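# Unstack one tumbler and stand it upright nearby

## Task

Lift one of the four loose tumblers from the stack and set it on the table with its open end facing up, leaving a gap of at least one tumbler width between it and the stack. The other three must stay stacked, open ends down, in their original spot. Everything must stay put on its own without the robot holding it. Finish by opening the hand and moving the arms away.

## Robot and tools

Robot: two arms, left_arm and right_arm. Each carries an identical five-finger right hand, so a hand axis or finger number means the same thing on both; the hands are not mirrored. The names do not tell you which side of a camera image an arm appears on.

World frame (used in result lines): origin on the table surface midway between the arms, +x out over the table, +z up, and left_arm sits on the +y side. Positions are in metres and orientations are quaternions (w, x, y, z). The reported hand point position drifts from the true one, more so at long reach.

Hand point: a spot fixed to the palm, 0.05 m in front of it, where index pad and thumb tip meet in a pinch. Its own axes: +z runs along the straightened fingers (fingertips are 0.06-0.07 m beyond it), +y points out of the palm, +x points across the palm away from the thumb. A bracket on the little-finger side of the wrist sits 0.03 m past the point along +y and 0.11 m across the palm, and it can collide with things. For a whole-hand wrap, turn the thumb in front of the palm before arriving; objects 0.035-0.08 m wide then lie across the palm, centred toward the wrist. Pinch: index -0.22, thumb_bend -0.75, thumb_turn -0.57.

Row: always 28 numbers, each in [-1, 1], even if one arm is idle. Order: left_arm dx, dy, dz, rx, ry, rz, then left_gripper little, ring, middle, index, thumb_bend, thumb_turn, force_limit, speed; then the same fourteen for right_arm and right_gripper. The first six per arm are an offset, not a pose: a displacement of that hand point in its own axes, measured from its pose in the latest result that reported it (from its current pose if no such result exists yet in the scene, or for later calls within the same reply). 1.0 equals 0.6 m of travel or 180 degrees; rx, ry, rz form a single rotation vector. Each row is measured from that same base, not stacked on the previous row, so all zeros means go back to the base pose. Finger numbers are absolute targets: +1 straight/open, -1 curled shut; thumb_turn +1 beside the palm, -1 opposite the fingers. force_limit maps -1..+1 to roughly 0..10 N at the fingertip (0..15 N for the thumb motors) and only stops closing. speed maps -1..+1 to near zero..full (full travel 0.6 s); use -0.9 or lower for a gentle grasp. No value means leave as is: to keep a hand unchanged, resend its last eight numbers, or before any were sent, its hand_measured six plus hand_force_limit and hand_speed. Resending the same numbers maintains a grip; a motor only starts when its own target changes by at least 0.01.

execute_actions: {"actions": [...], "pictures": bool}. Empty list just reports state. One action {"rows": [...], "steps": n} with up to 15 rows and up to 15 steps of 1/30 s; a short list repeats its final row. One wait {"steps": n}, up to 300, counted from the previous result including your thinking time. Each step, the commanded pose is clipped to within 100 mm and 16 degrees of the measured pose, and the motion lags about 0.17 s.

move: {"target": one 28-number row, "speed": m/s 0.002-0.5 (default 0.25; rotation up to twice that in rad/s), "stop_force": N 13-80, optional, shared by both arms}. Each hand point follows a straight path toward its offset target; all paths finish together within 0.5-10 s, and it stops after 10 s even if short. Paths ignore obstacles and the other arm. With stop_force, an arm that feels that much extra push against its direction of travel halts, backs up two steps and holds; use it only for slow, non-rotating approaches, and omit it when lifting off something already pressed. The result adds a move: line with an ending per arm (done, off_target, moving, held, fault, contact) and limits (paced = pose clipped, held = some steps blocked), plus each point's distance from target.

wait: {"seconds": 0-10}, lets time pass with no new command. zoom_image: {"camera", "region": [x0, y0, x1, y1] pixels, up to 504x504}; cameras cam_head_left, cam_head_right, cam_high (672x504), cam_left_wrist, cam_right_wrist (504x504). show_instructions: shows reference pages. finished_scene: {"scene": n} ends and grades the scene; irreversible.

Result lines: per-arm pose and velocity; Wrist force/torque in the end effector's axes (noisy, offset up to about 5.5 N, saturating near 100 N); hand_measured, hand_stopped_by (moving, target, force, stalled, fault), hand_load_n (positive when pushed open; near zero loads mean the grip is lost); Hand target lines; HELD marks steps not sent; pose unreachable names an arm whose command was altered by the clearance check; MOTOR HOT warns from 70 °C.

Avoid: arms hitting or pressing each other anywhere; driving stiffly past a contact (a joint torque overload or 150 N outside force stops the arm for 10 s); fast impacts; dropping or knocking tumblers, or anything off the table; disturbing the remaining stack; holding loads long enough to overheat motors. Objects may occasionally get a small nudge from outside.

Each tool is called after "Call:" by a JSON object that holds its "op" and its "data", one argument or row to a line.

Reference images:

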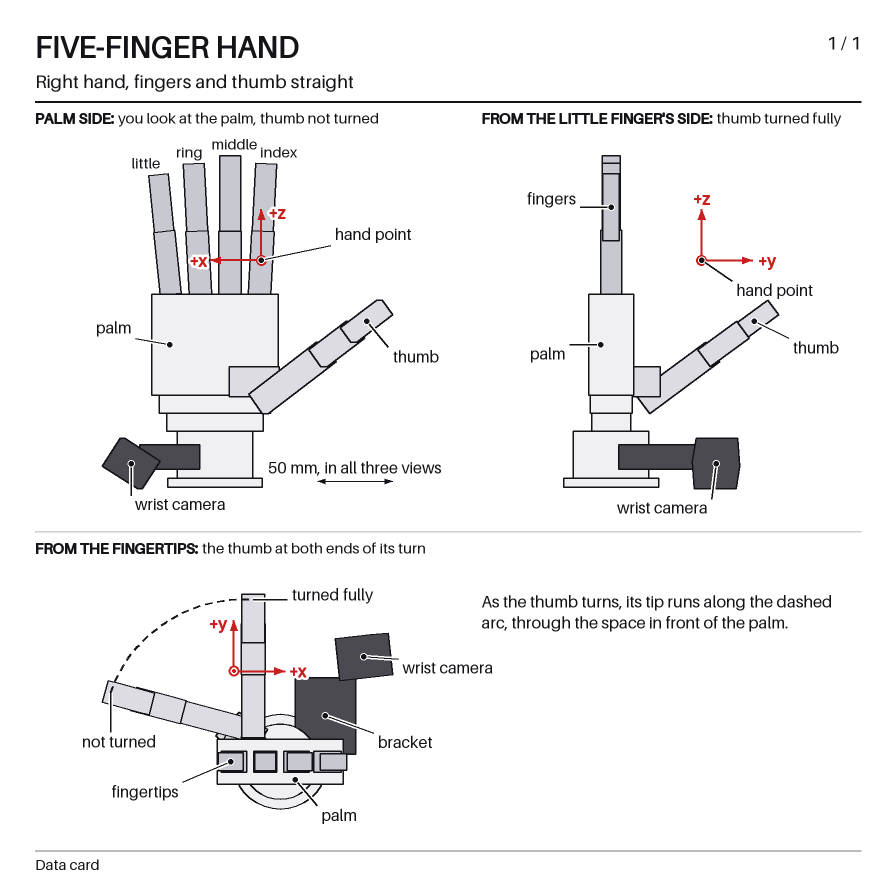

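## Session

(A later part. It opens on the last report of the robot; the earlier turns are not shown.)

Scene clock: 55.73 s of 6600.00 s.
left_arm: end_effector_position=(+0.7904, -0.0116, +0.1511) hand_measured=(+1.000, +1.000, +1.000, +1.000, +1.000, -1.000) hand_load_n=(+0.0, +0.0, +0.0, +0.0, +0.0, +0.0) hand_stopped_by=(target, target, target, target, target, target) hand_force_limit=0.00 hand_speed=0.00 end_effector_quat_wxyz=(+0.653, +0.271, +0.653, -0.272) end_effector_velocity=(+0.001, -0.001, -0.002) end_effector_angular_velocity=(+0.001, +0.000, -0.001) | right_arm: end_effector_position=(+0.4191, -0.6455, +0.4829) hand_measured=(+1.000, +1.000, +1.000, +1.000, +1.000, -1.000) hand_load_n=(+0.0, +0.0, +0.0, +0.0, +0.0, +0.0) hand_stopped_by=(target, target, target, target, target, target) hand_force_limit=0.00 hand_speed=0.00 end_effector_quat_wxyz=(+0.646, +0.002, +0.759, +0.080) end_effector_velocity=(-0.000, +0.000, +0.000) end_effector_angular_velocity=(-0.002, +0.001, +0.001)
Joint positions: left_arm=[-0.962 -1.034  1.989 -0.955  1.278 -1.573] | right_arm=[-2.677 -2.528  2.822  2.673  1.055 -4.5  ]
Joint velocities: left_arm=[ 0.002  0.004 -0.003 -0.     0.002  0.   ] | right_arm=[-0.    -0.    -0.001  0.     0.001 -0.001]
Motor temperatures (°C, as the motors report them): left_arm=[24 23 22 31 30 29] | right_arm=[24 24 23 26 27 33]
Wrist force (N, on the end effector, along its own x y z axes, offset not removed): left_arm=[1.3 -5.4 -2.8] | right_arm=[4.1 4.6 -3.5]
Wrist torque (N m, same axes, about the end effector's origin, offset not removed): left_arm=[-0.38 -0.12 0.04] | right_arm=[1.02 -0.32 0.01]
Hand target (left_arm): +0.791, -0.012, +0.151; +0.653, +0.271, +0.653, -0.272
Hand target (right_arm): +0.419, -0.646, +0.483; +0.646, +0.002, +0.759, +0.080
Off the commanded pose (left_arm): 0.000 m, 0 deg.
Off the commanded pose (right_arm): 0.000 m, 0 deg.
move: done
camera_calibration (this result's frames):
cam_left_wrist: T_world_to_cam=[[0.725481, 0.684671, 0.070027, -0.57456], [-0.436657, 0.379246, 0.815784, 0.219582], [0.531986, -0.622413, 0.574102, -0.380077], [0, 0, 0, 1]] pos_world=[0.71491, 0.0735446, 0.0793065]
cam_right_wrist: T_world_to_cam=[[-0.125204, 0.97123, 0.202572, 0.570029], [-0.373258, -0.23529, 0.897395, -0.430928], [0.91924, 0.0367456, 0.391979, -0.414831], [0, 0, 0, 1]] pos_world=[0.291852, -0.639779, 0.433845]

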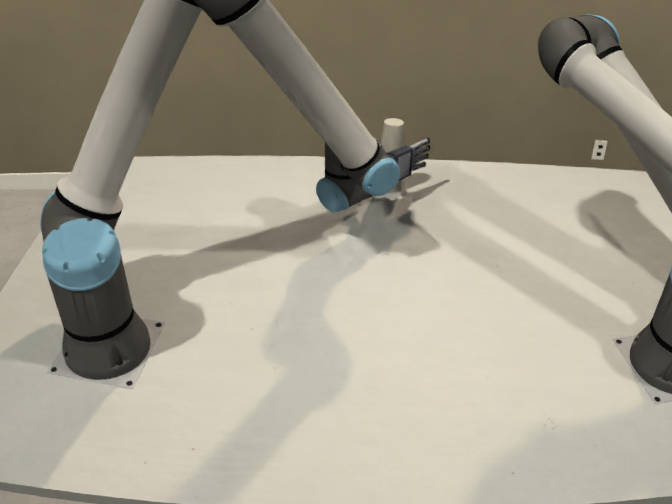

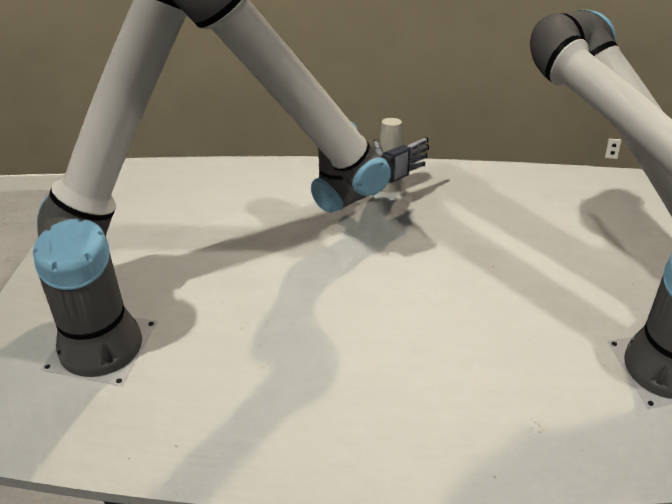

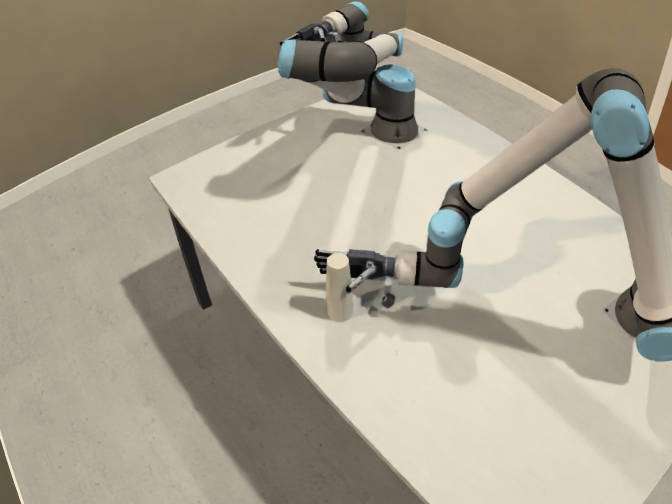

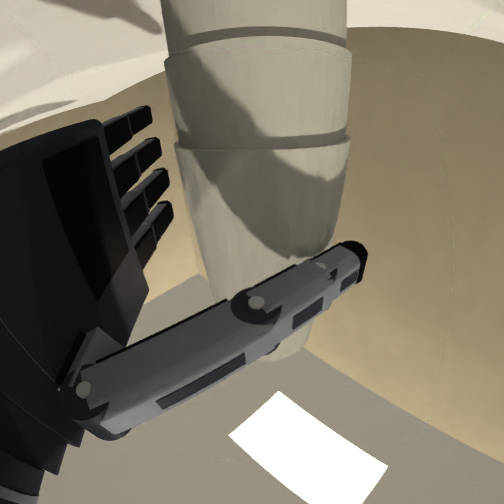

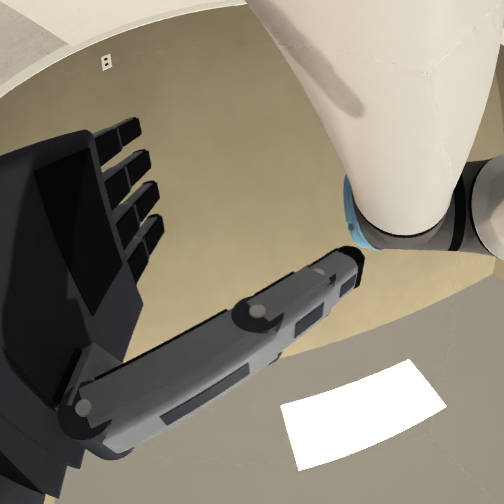

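Call:
{"op": "move", "data": {
  "target": [-0.018,0.008,0.01,0,0,0,1,1,1,1,1,-1,0,0,0,0,0,0,0,0,1,1,1,1,1,-1,0,0],
  "speed": 0.05
}}

Call:
{"op": "move", "data": {
  "target": [0,0,0,0,0,0,1,-1,-1,-1,-1,-1,0.2,-0.5,0,0,0,0,0,0,1,1,1,1,1,-1,0,0]
}}

Call:
{"op": "move", "data": {
  "target": [-0.25,0,0,0,0,0,1,-1,-1,-1,-1,-1,0.2,-0.5,0,0,0,0,0,0,1,1,1,1,1,-1,0,0],
  "speed": 0.08
}}

Scene clock: 60.33 s of 6600.00 s.
left_arm: end_effector_position=(+0.7979, -0.0124, +0.1617) hand_measured=(+1.000, +1.000, +1.000, +1.000, +1.000, -1.000) hand_load_n=(+0.0, +0.0, +0.0, +0.0, +0.0, +0.0) hand_stopped_by=(target, target, target, target, target, target) hand_force_limit=0.00 hand_speed=0.00 end_effector_quat_wxyz=(+0.653, +0.271, +0.653, -0.272) end_effector_velocity=(+0.001, +0.000, +0.001) end_effector_angular_velocity=(+0.001, +0.001, +0.000) | right_arm: end_effector_position=(+0.4191, -0.6455, +0.4829) hand_measured=(+1.000, +1.000, +1.000, +1.000, +1.000, -1.000) hand_load_n=(+0.0, +0.0, +0.0, +0.0, +0.0, +0.0) hand_stopped_by=(target, target, target, target, target, target) hand_force_limit=0.00 hand_speed=0.00 end_effector_quat_wxyz=(+0.646, +0.002, +0.759, +0.080) end_effector_velocity=(+0.000, +0.000, +0.000) end_effector_angular_velocity=(-0.001, -0.000, +0.000)
Joint positions: left_arm=[-0.953 -1.043  1.975 -0.932  1.287 -1.573] | right_arm=[-2.677 -2.528  2.822  2.673  1.055 -4.5  ]
Joint velocities: left_arm=[ 0.002 -0.002 -0.001  0.004  0.001 -0.   ] | right_arm=[ 0.001  0.    -0.     0.    -0.001 -0.001]
Motor temperatures (°C, as the motors report them): left_arm=[24 23 22 31 30 29] | right_arm=[24 24 23 26 27 33]
Wrist force (N, on the end effector, along its own x y z axes, offset not removed): left_arm=[-1.2 -2.6 -0.5] | right_arm=[0.2 -3.4 0.8]
Wrist torque (N m, same axes, about the end effector's origin, offset not removed): left_arm=[-0.10 0.02 -0.07] | right_arm=[-0.37 0.14 -0.38]
Hand target (left_arm): +0.798, -0.012, +0.162; +0.653, +0.271, +0.653, -0.272
Hand target (right_arm): +0.419, -0.646, +0.483; +0.646, +0.002, +0.759, +0.080
Off the commanded pose (left_arm): 0.000 m, 0 deg.
Off the commanded pose (right_arm): 0.000 m, 0 deg.
After step 90, 0.80 s passed at rest.
move: done
camera_calibration (this result's frames):
cam_left_wrist: T_world_to_cam=[[0.725474, 0.684674, 0.0700661, -0.580194], [-0.436687, 0.379226, 0.815777, 0.214574], [0.53197, -0.622422, 0.574107, -0.390661], [0, 0, 0, 1]] pos_world=[0.722437, 0.0727162, 0.0898886]
cam_right_wrist: T_world_to_cam=[[-0.125204, 0.97123, 0.202572, 0.570029], [-0.373258, -0.23529, 0.897395, -0.430928], [0.91924, 0.0367458, 0.391979, -0.414831], [0, 0, 0, 1]] pos_world=[0.291852, -0.639779, 0.433845]

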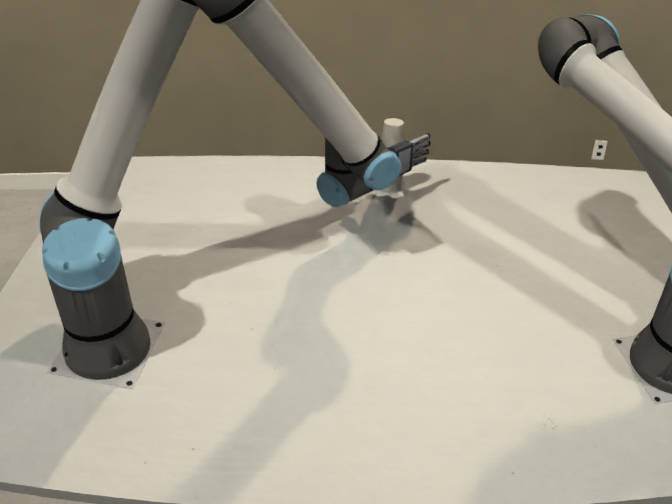

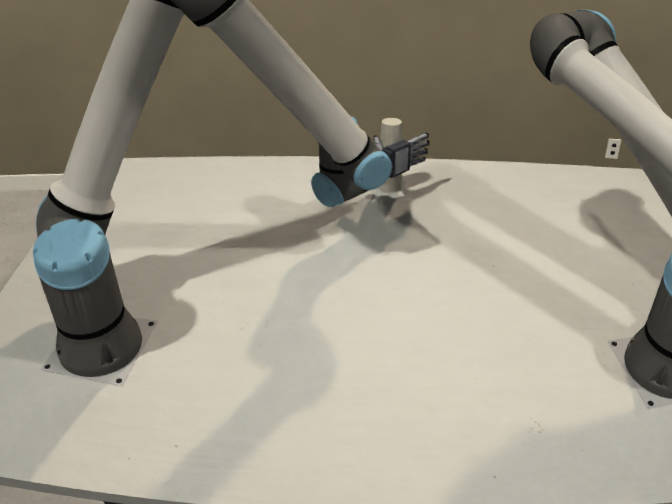

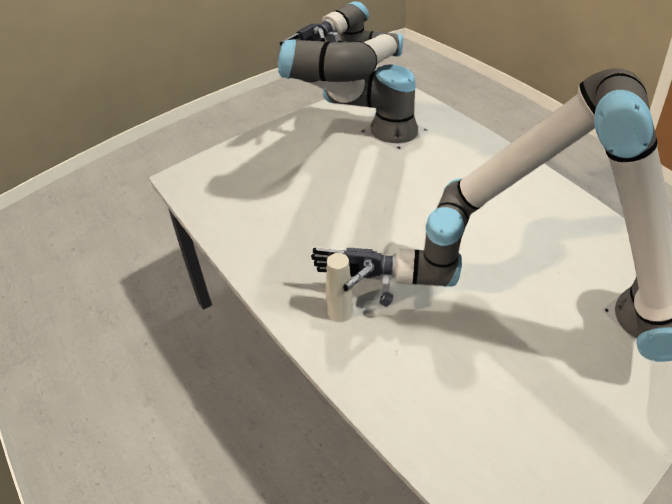

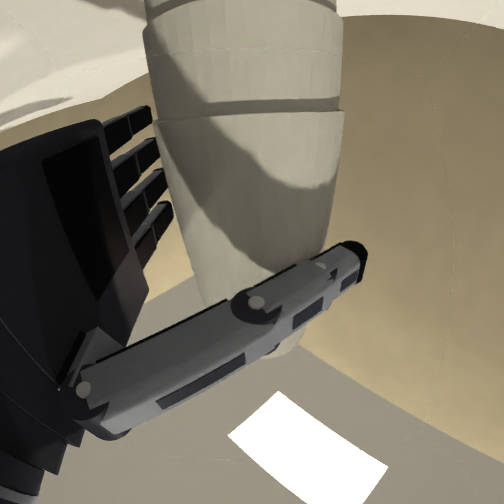

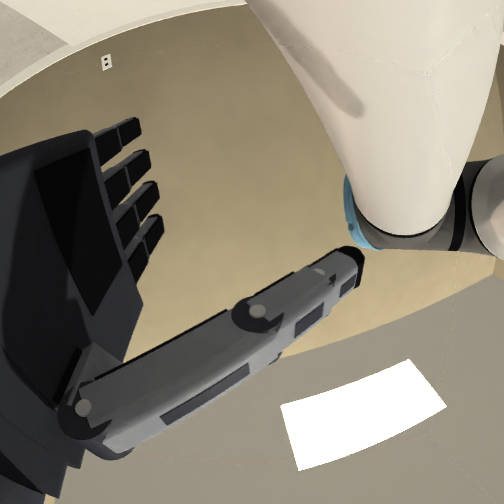

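Scene clock: 61.67 s of 6600.00 s.
left_arm: end_effector_position=(+0.7979, -0.0124, +0.1617) hand_measured=(+1.000, +0.144, +0.118, +0.116, +0.486, -1.000) hand_load_n=(+0.0, +1.5, +10.0, +8.0, +20.5, +0.5) hand_stopped_by=(target, force, force, force, force, target) hand_force_limit=0.20 hand_speed=-0.50 end_effector_quat_wxyz=(+0.653, +0.271, +0.653, -0.272) end_effector_velocity=(-0.000, +0.000, +0.000) end_effector_angular_velocity=(-0.000, +0.000, -0.001) | right_arm: end_effector_position=(+0.4191, -0.6455, +0.4829) hand_measured=(+1.000, +1.000, +1.000, +1.000, +1.000, -1.000) hand_load_n=(+0.0, +0.0, +0.0, +0.0, +0.0, +0.0) hand_stopped_by=(target, target, target, target, target, target) hand_force_limit=0.00 hand_speed=0.00 end_effector_quat_wxyz=(+0.646, +0.002, +0.759, +0.080) end_effector_velocity=(-0.000, +0.000, -0.000) end_effector_angular_velocity=(-0.001, -0.000, +0.000)
Joint positions: left_arm=[-0.953 -1.043  1.975 -0.932  1.287 -1.573] | right_arm=[-2.677 -2.528  2.822  2.673  1.055 -4.5  ]
Joint velocities: left_arm=[ 0.    -0.001  0.    -0.     0.001 -0.   ] | right_arm=[ 0.     0.     0.    -0.     0.    -0.001]
Motor temperatures (°C, as the motors report them): left_arm=[24 23 22 31 30 29] | right_arm=[24 24 23 26 27 33]
Wrist force (N, on the end effector, along its own x y z axes, offset not removed): left_arm=[-1.4 -3.8 -1.2] | right_arm=[-1.2 -2.9 1.4]
Wrist torque (N m, same axes, about the end effector's origin, offset not removed): left_arm=[-0.25 0.15 -0.23] | right_arm=[-0.29 0.23 -0.46]
Hand target (left_arm): +0.798, -0.012, +0.162; +0.653, +0.271, +0.653, -0.272
Hand target (right_arm): +0.419, -0.646, +0.483; +0.646, +0.002, +0.759, +0.080
Off the commanded pose (left_arm): 0.000 m, 0 deg.
Off the commanded pose (right_arm): 0.000 m, 0 deg.
move: done
camera_calibration (this result's frames):
cam_left_wrist: T_world_to_cam=[[0.725512, 0.684635, 0.070053, -0.58021], [-0.436685, 0.379289, 0.815749, 0.214548], [0.53192, -0.622427, 0.574148, -0.39066], [0, 0, 0, 1]] pos_world=[0.722439, 0.0726984, 0.0899248]
cam_right_wrist: T_world_to_cam=[[-0.125204, 0.97123, 0.202572, 0.570029], [-0.373258, -0.23529, 0.897395, -0.430928], [0.91924, 0.0367457, 0.391979, -0.414831], [0, 0, 0, 1]] pos_world=[0.291852, -0.639779, 0.433845]

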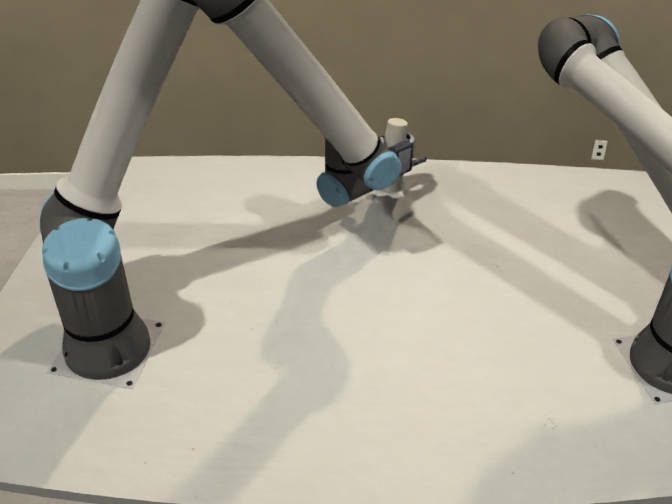

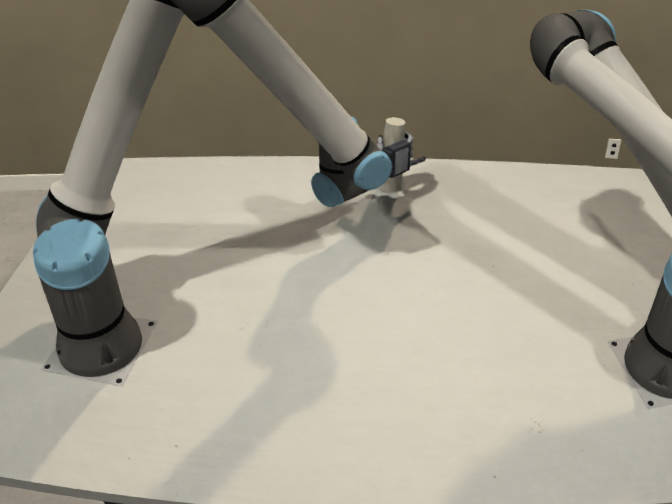

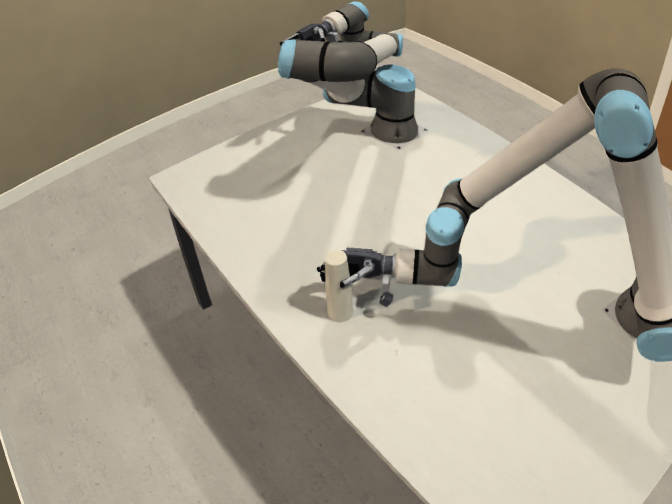

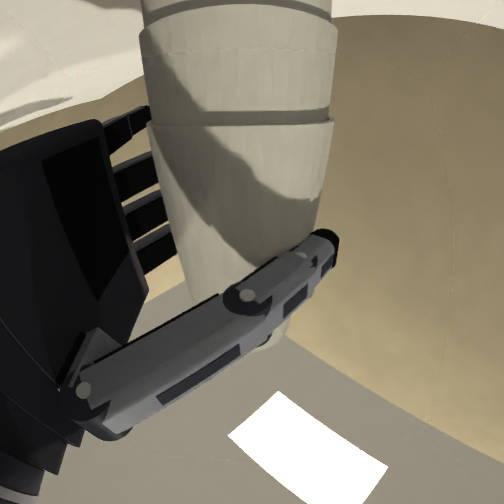

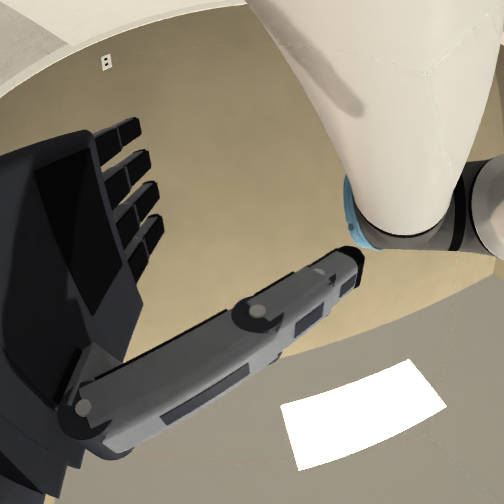

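Scene clock: 64.00 s of 6600.00 s.
left_arm: end_effector_position=(+0.7983, -0.0123, +0.3115) hand_measured=(+1.000, +0.144, +0.118, +0.116, +0.486, -1.000) hand_load_n=(+0.0, +1.5, +10.0, +8.0, +20.0, +0.5) hand_stopped_by=(target, force, force, force, force, target) hand_force_limit=0.20 hand_speed=-0.50 end_effector_quat_wxyz=(+0.653, +0.271, +0.653, -0.272) end_effector_velocity=(+0.001, +0.000, +0.002) end_effector_angular_velocity=(+0.001, +0.001, +0.002) | right_arm: end_effector_position=(+0.4191, -0.6455, +0.4829) hand_measured=(+1.000, +1.000, +1.000, +1.000, +1.000, -1.000) hand_load_n=(+0.0, +0.0, +0.0, +0.0, +0.0, +0.0) hand_stopped_by=(target, target, target, target, target, target) hand_force_limit=0.00 hand_speed=0.00 end_effector_quat_wxyz=(+0.646, +0.002, +0.759, +0.080) end_effector_velocity=(-0.000, +0.000, +0.000) end_effector_angular_velocity=(-0.000, -0.000, +0.001)
Joint positions: left_arm=[-0.952 -1.232  1.908 -0.676  1.288 -1.573] | right_arm=[-2.677 -2.528  2.822  2.673  1.055 -4.5  ]
Joint velocities: left_arm=[ 0.001 -0.002 -0.002  0.005 -0.001  0.   ] | right_arm=[ 0.     0.     0.     0.     0.    -0.001]
Motor temperatures (°C, as the motors report them): left_arm=[24 23 22 31 30 29] | right_arm=[24 24 23 26 27 33]
Wrist force (N, on the end effector, along its own x y z axes, offset not removed): left_arm=[1.8 -3.7 -3.4] | right_arm=[8.0 -1.3 -3.0]
Wrist torque (N m, same axes, about the end effector's origin, offset not removed): left_arm=[-0.15 -0.09 -0.11] | right_arm=[0.32 -1.03 0.17]
Hand target (left_arm): +0.798, -0.012, +0.312; +0.653, +0.271, +0.653, -0.272
Hand target (right_arm): +0.419, -0.646, +0.483; +0.646, +0.002, +0.759, +0.080
Off the commanded pose (left_arm): 0.000 m, 0 deg.
Off the commanded pose (right_arm): 0.000 m, 0 deg.
move: done
camera_calibration (this result's frames):
cam_left_wrist: T_world_to_cam=[[0.725507, 0.684624, 0.070205, -0.591102], [-0.43678, 0.379213, 0.815733, 0.092554], [0.531848, -0.622484, 0.574153, -0.476678], [0, 0, 0, 1]] pos_world=[0.722794, 0.0728604, 0.239685]
cam_right_wrist: T_world_to_cam=[[-0.125204, 0.97123, 0.202572, 0.57003], [-0.373258, -0.235289, 0.897395, -0.430928], [0.91924, 0.0367456, 0.391979, -0.414831], [0, 0, 0, 1]] pos_world=[0.291852, -0.63978, 0.433845]

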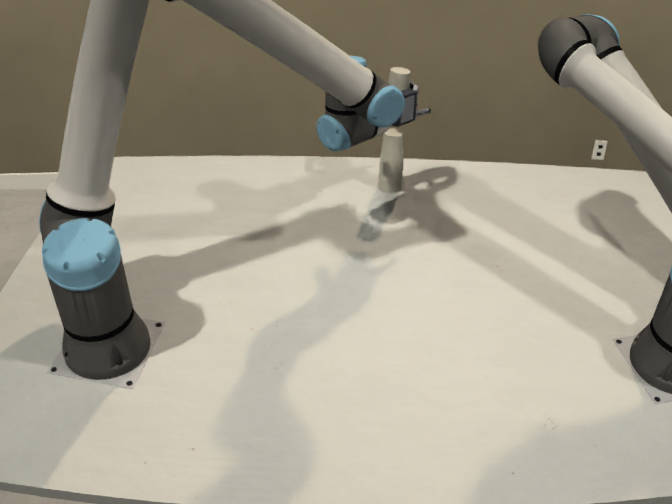

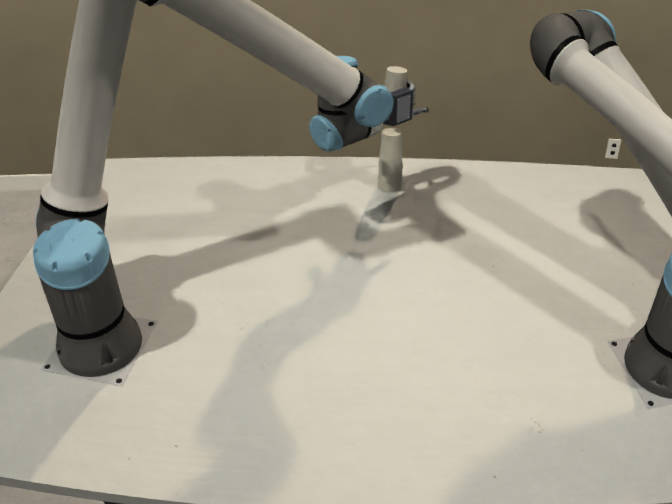

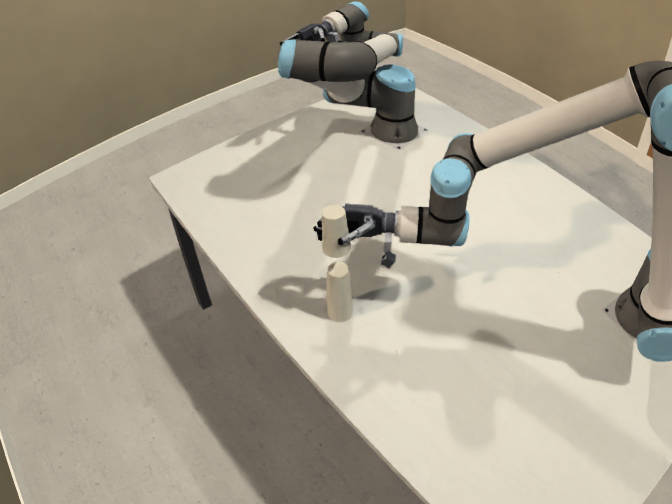

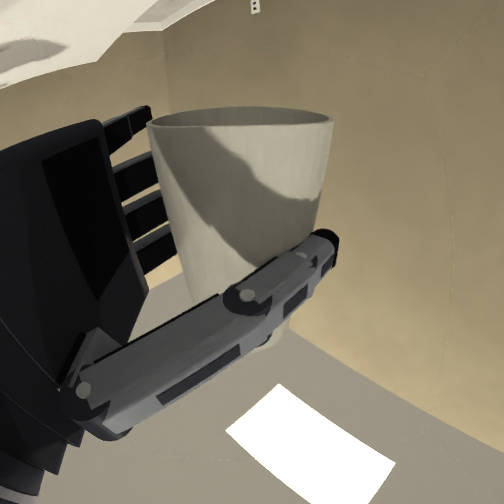

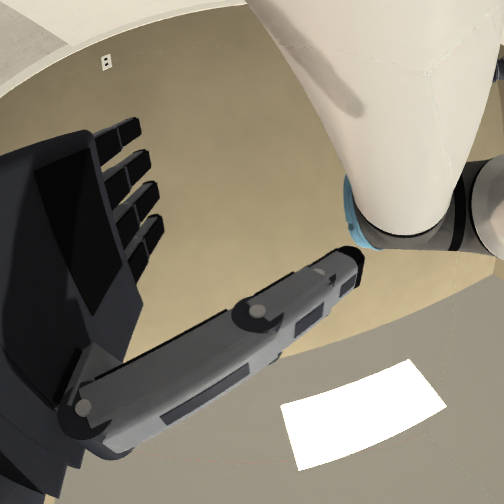

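Call:
{"op": "move", "data": {
  "target": [0,0,-0.42,0,0,0,1,-1,-1,-1,-1,-1,0.2,-0.5,0,0,0,0,0,0,1,1,1,1,1,-1,0,0],
  "speed": 0.2
}}

Call:
{"op": "move", "data": {
  "target": [0,0,0,0,0,1,1,-1,-1,-1,-1,-1,0.2,-0.5,0,0,0,0,0,0,1,1,1,1,1,-1,0,0],
  "speed": 0.4
}}

Call:
{"op": "move", "data": {
  "target": [-0.42,0,0,0,0,0,1,-1,-1,-1,-1,-1,0.2,-0.5,0,0,0,0,0,0,1,1,1,1,1,-1,0,0],
  "speed": 0.15
}}

Scene clock: 73.47 s of 6600.00 s.
left_arm: end_effector_position=(+0.6205, +0.1660, +0.3117) hand_measured=(+1.000, +0.144, +0.118, +0.116, +0.486, -1.000) hand_load_n=(+0.0, +1.5, +10.0, +8.0, +20.0, +0.5) hand_stopped_by=(target, force, force, force, force, target) hand_force_limit=0.20 hand_speed=-0.50 end_effector_quat_wxyz=(+0.653, +0.271, +0.653, -0.272) end_effector_velocity=(-0.001, +0.002, +0.001) end_effector_angular_velocity=(+0.000, -0.001, +0.001) | right_arm: end_effector_position=(+0.4191, -0.6455, +0.4829) hand_measured=(+1.000, +1.000, +1.000, +1.000, +1.000, -1.000) hand_load_n=(+0.0, +0.0, +0.0, +0.0, +0.0, +0.0) hand_stopped_by=(target, target, target, target, target, target) hand_force_limit=0.00 hand_speed=0.00 end_effector_quat_wxyz=(+0.646, +0.002, +0.759, +0.080) end_effector_velocity=(-0.000, -0.000, +0.000) end_effector_angular_velocity=(+0.001, +0.000, -0.000)
Joint positions: left_arm=[-1.13  -1.625  2.38  -0.754  1.11  -1.573] | right_arm=[-2.677 -2.528  2.822  2.673  1.055 -4.5  ]
Joint velocities: left_arm=[-0.002 -0.005  0.003  0.002 -0.003  0.001] | right_arm=[ 0.     0.    -0.     0.    -0.     0.001]
Motor temperatures (°C, as the motors report them): left_arm=[24 23 22 31 30 29] | right_arm=[24 24 23 26 27 33]
Wrist force (N, on the end effector, along its own x y z axes, offset not removed): left_arm=[-1.7 -4.1 -2.0] | right_arm=[-2.4 1.7 -3.3]
Wrist torque (N m, same axes, about the end effector's origin, offset not removed): left_arm=[-0.25 0.23 -0.24] | right_arm=[0.65 0.75 -0.25]
Hand target (left_arm): +0.620, +0.166, +0.312; +0.653, +0.271, +0.653, -0.272
Hand target (right_arm): +0.419, -0.646, +0.483; +0.646, +0.002, +0.759, +0.080
Off the commanded pose (left_arm): 0.000 m, 0 deg.
Off the commanded pose (right_arm): 0.000 m, 0 deg.
After step 90, 4.57 s passed at rest.
move: done
camera_calibration (this result's frames):
cam_left_wrist: T_world_to_cam=[[0.725531, 0.684602, 0.0701786, -0.584139], [-0.436748, 0.379237, 0.815739, -0.0529229], [0.531842, -0.622494, 0.574147, -0.271305], [0, 0, 0, 1]] pos_world=[0.544988, 0.251088, 0.239934]
cam_right_wrist: T_world_to_cam=[[-0.125204, 0.97123, 0.202572, 0.570029], [-0.373258, -0.23529, 0.897395, -0.430928], [0.91924, 0.0367458, 0.391979, -0.414831], [0, 0, 0, 1]] pos_world=[0.291852, -0.639779, 0.433845]

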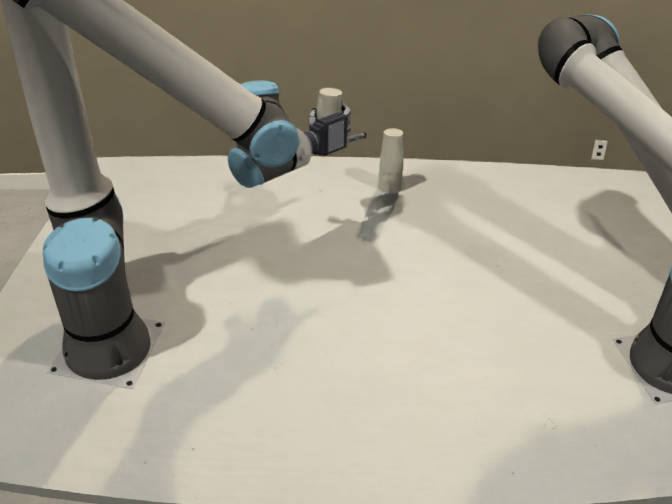

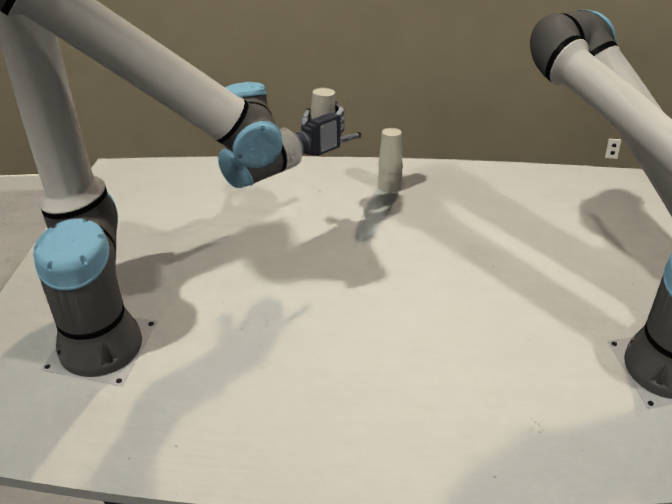

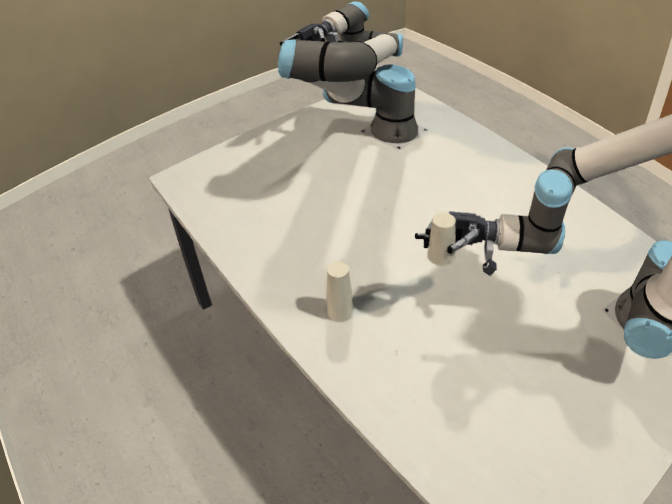

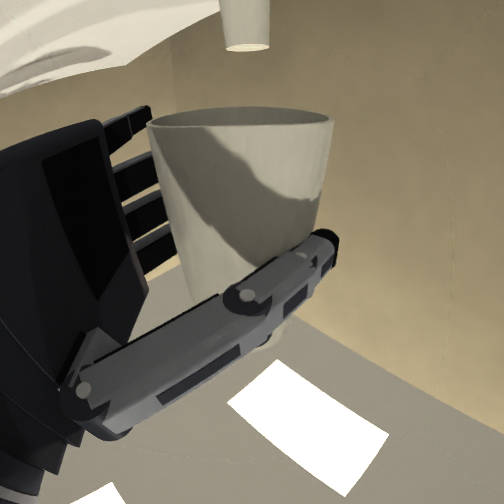

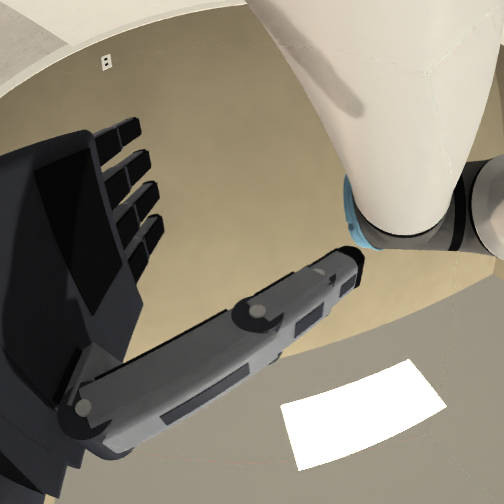

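Scene clock: 78.00 s of 6600.00 s.
left_arm: end_effector_position=(+0.6206, +0.1661, +0.3117) hand_measured=(+1.000, +0.144, +0.118, +0.116, +0.486, -1.000) hand_load_n=(+0.0, +1.5, +10.0, +8.5, +20.0, +1.5) hand_stopped_by=(target, force, force, force, force, target) hand_force_limit=0.20 hand_speed=-0.50 end_effector_quat_wxyz=(+0.272, +0.654, -0.270, +0.652) end_effector_velocity=(-0.000, +0.001, -0.002) end_effector_angular_velocity=(+0.012, -0.008, +0.000) | right_arm: end_effector_position=(+0.4191, -0.6455, +0.4829) hand_measured=(+1.000, +1.000, +1.000, +1.000, +1.000, -1.000) hand_load_n=(+0.0, +0.0, +0.0, +0.0, +0.0, +0.0) hand_stopped_by=(target, target, target, target, target, target) hand_force_limit=0.00 hand_speed=0.00 end_effector_quat_wxyz=(+0.646, +0.002, +0.759, +0.080) end_effector_velocity=(-0.000, -0.000, -0.000) end_effector_angular_velocity=(-0.001, -0.001, +0.000)
Joint positions: left_arm=[-0.835 -1.688  2.297 -0.609  1.406  1.567] | right_arm=[-2.677 -2.528  2.822  2.673  1.055 -4.5  ]
Joint velocities: left_arm=[-0.001 -0.001  0.001  0.002 -0.002  0.014] | right_arm=[-0.     0.     0.001 -0.     0.    -0.001]
Motor temperatures (°C, as the motors report them): left_arm=[24 23 22 31 30 29] | right_arm=[24 24 23 26 27 33]
Wrist force (N, on the end effector, along its own x y z axes, offset not removed): left_arm=[-2.6 -5.6 -0.9] | right_arm=[4.1 -5.8 -4.5]
Wrist torque (N m, same axes, about the end effector's origin, offset not removed): left_arm=[-0.53 0.31 -0.25] | right_arm=[-0.39 -0.42 -0.30]
Hand target (left_arm): +0.621, +0.166, +0.312; +0.272, +0.653, -0.271, +0.653
Hand target (right_arm): +0.419, -0.646, +0.483; +0.646, +0.002, +0.759, +0.080
Off the commanded pose (left_arm): 0.000 m, 0 deg.
Off the commanded pose (right_arm): 0.000 m, 0 deg.
move: done
camera_calibration (this result's frames):
cam_left_wrist: T_world_to_cam=[[-0.687671, -0.722764, -0.0687065, 0.56972], [-0.378525, 0.437675, -0.815573, 0.409728], [0.619538, -0.534839, -0.57456, 0.0178123], [0, 0, 0, 1]] pos_world=[0.535836, 0.241972, 0.383541]
cam_right_wrist: T_world_to_cam=[[-0.125204, 0.97123, 0.202572, 0.570029], [-0.373258, -0.23529, 0.897395, -0.430928], [0.91924, 0.0367456, 0.391979, -0.414831], [0, 0, 0, 1]] pos_world=[0.291852, -0.639779, 0.433845]

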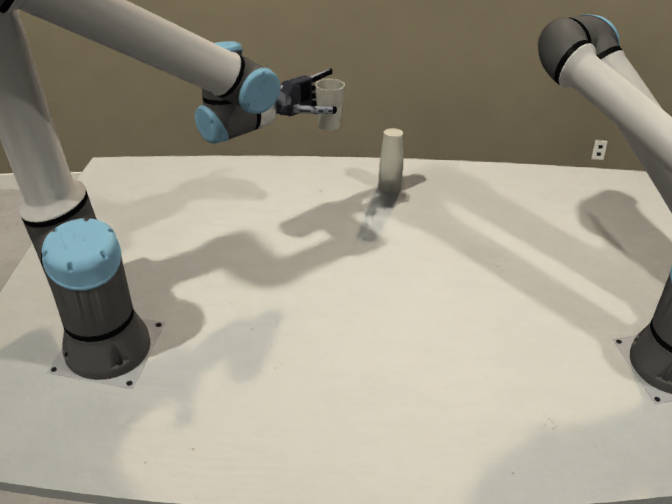

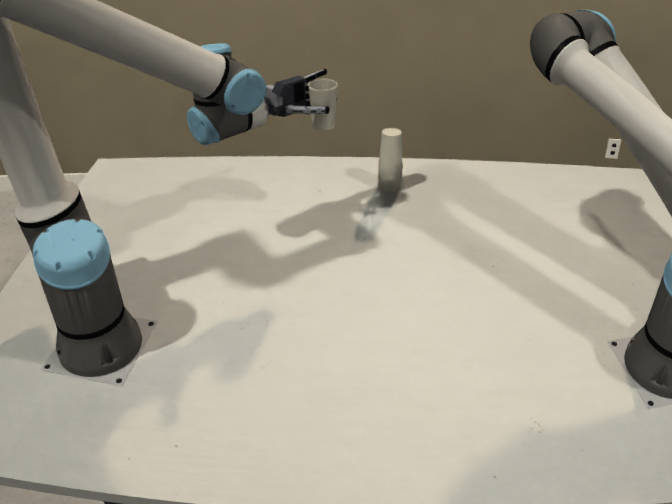

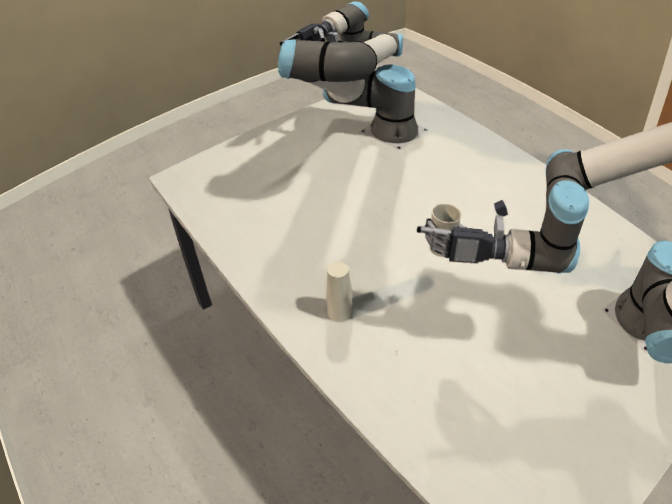

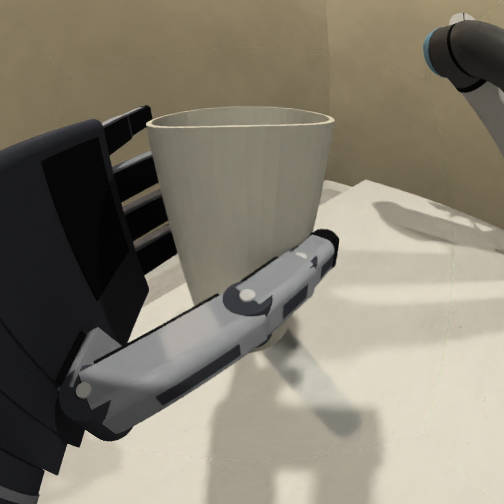

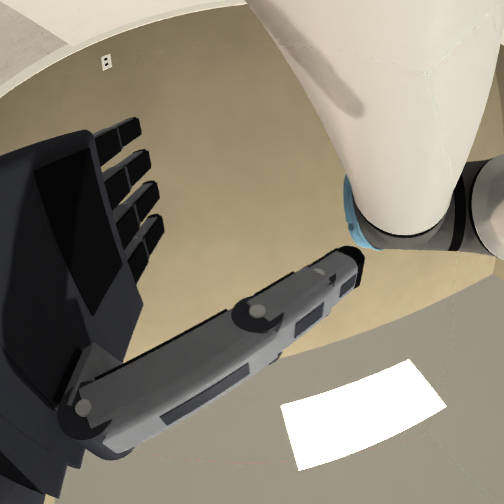

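Scene clock: 80.27 s of 6600.00 s.
left_arm: end_effector_position=(+0.6197, +0.1656, +0.0598) hand_measured=(+1.000, +0.144, +0.118, +0.116, +0.486, -1.000) hand_load_n=(+0.0, +1.5, +10.0, +8.5, +20.0, +1.5) hand_stopped_by=(target, force, force, force, force, target) hand_force_limit=0.20 hand_speed=-0.50 end_effector_quat_wxyz=(+0.272, +0.654, -0.270, +0.652) end_effector_velocity=(+0.001, -0.000, -0.002) end_effector_angular_velocity=(-0.001, -0.001, +0.001) | right_arm: end_effector_position=(+0.4191, -0.6455, +0.4829) hand_measured=(+1.000, +1.000, +1.000, +1.000, +1.000, -1.000) hand_load_n=(+0.0, +0.0, +0.0, +0.0, +0.0, +0.0) hand_stopped_by=(target, target, target, target, target, target) hand_force_limit=0.00 hand_speed=0.00 end_effector_quat_wxyz=(+0.646, +0.002, +0.759, +0.080) end_effector_velocity=(-0.000, -0.000, +0.000) end_effector_angular_velocity=(-0.000, +0.000, -0.000)
Joint positions: left_arm=[-0.837 -1.207  2.46  -1.253  1.403  1.567] | right_arm=[-2.677 -2.528  2.822  2.673  1.055 -4.5  ]
Joint velocities: left_arm=[ 0.001  0.006 -0.001 -0.007  0.    -0.   ] | right_arm=[ 0.  0. -0.  0. -0. -0.]
Motor temperatures (°C, as the motors report them): left_arm=[24 23 22 31 30 29] | right_arm=[24 24 23 26 27 33]
Wrist force (N, on the end effector, along its own x y z axes, offset not removed): left_arm=[-2.4 -0.4 -2.4] | right_arm=[-3.4 -2.2 0.0]
Wrist torque (N m, same axes, about the end effector's origin, offset not removed): left_arm=[0.28 0.21 0.02] | right_arm=[-0.11 0.73 -0.65]
Hand target (left_arm): +0.620, +0.166, +0.060; +0.272, +0.654, -0.270, +0.652
Hand target (right_arm): +0.419, -0.646, +0.483; +0.646, +0.002, +0.759, +0.080
Off the commanded pose (left_arm): 0.000 m, 0 deg.
Off the commanded pose (right_arm): 0.000 m, 0 deg.
move: done
camera_calibration (this result's frames):
cam_left_wrist: T_world_to_cam=[[-0.687591, -0.722852, -0.0685845, 0.551459], [-0.378761, 0.437657, -0.815473, 0.204288], [0.619483, -0.534734, -0.574718, -0.126598], [0, 0, 0, 1]] pos_world=[0.53498, 0.24152, 0.131655]
cam_right_wrist: T_world_to_cam=[[-0.125204, 0.97123, 0.202572, 0.570029], [-0.373258, -0.23529, 0.897394, -0.430928], [0.91924, 0.0367456, 0.391979, -0.414831], [0, 0, 0, 1]] pos_world=[0.291852, -0.639779, 0.433845]

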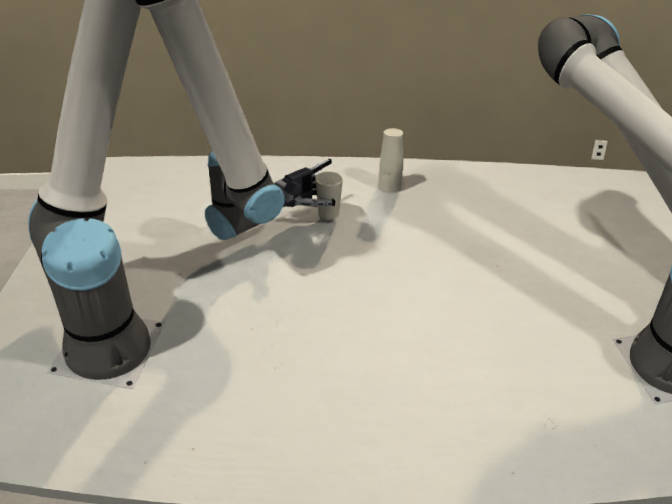

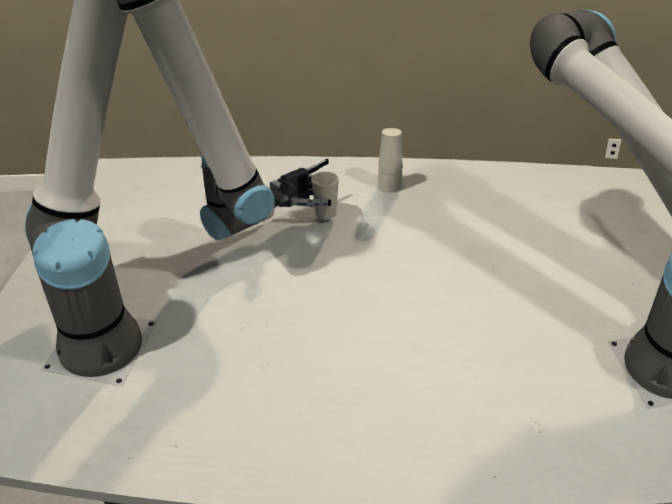

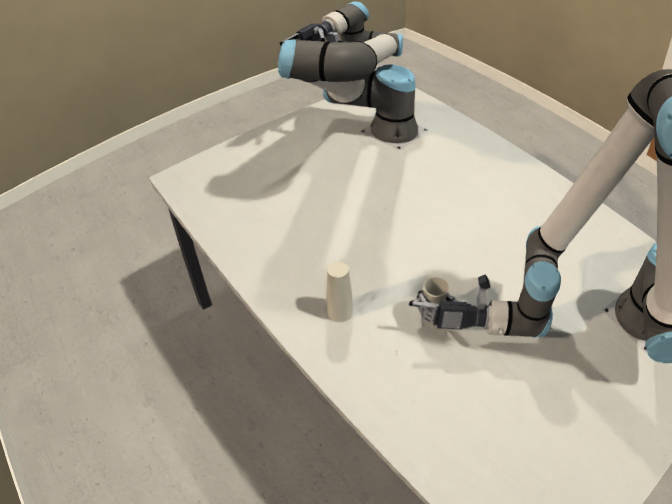

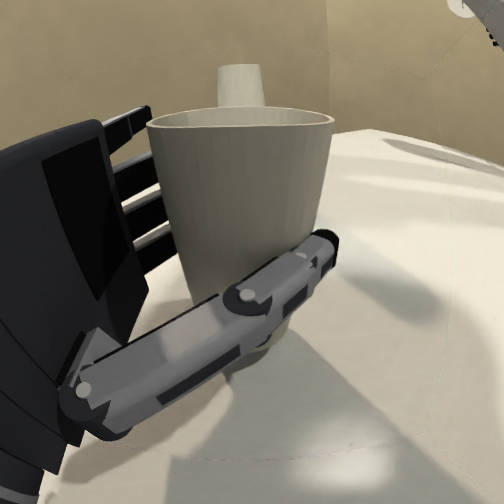

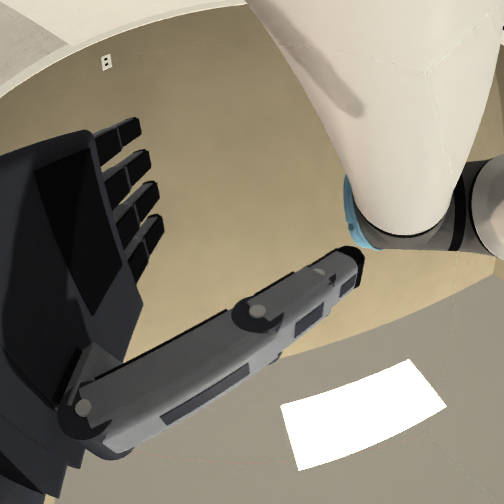

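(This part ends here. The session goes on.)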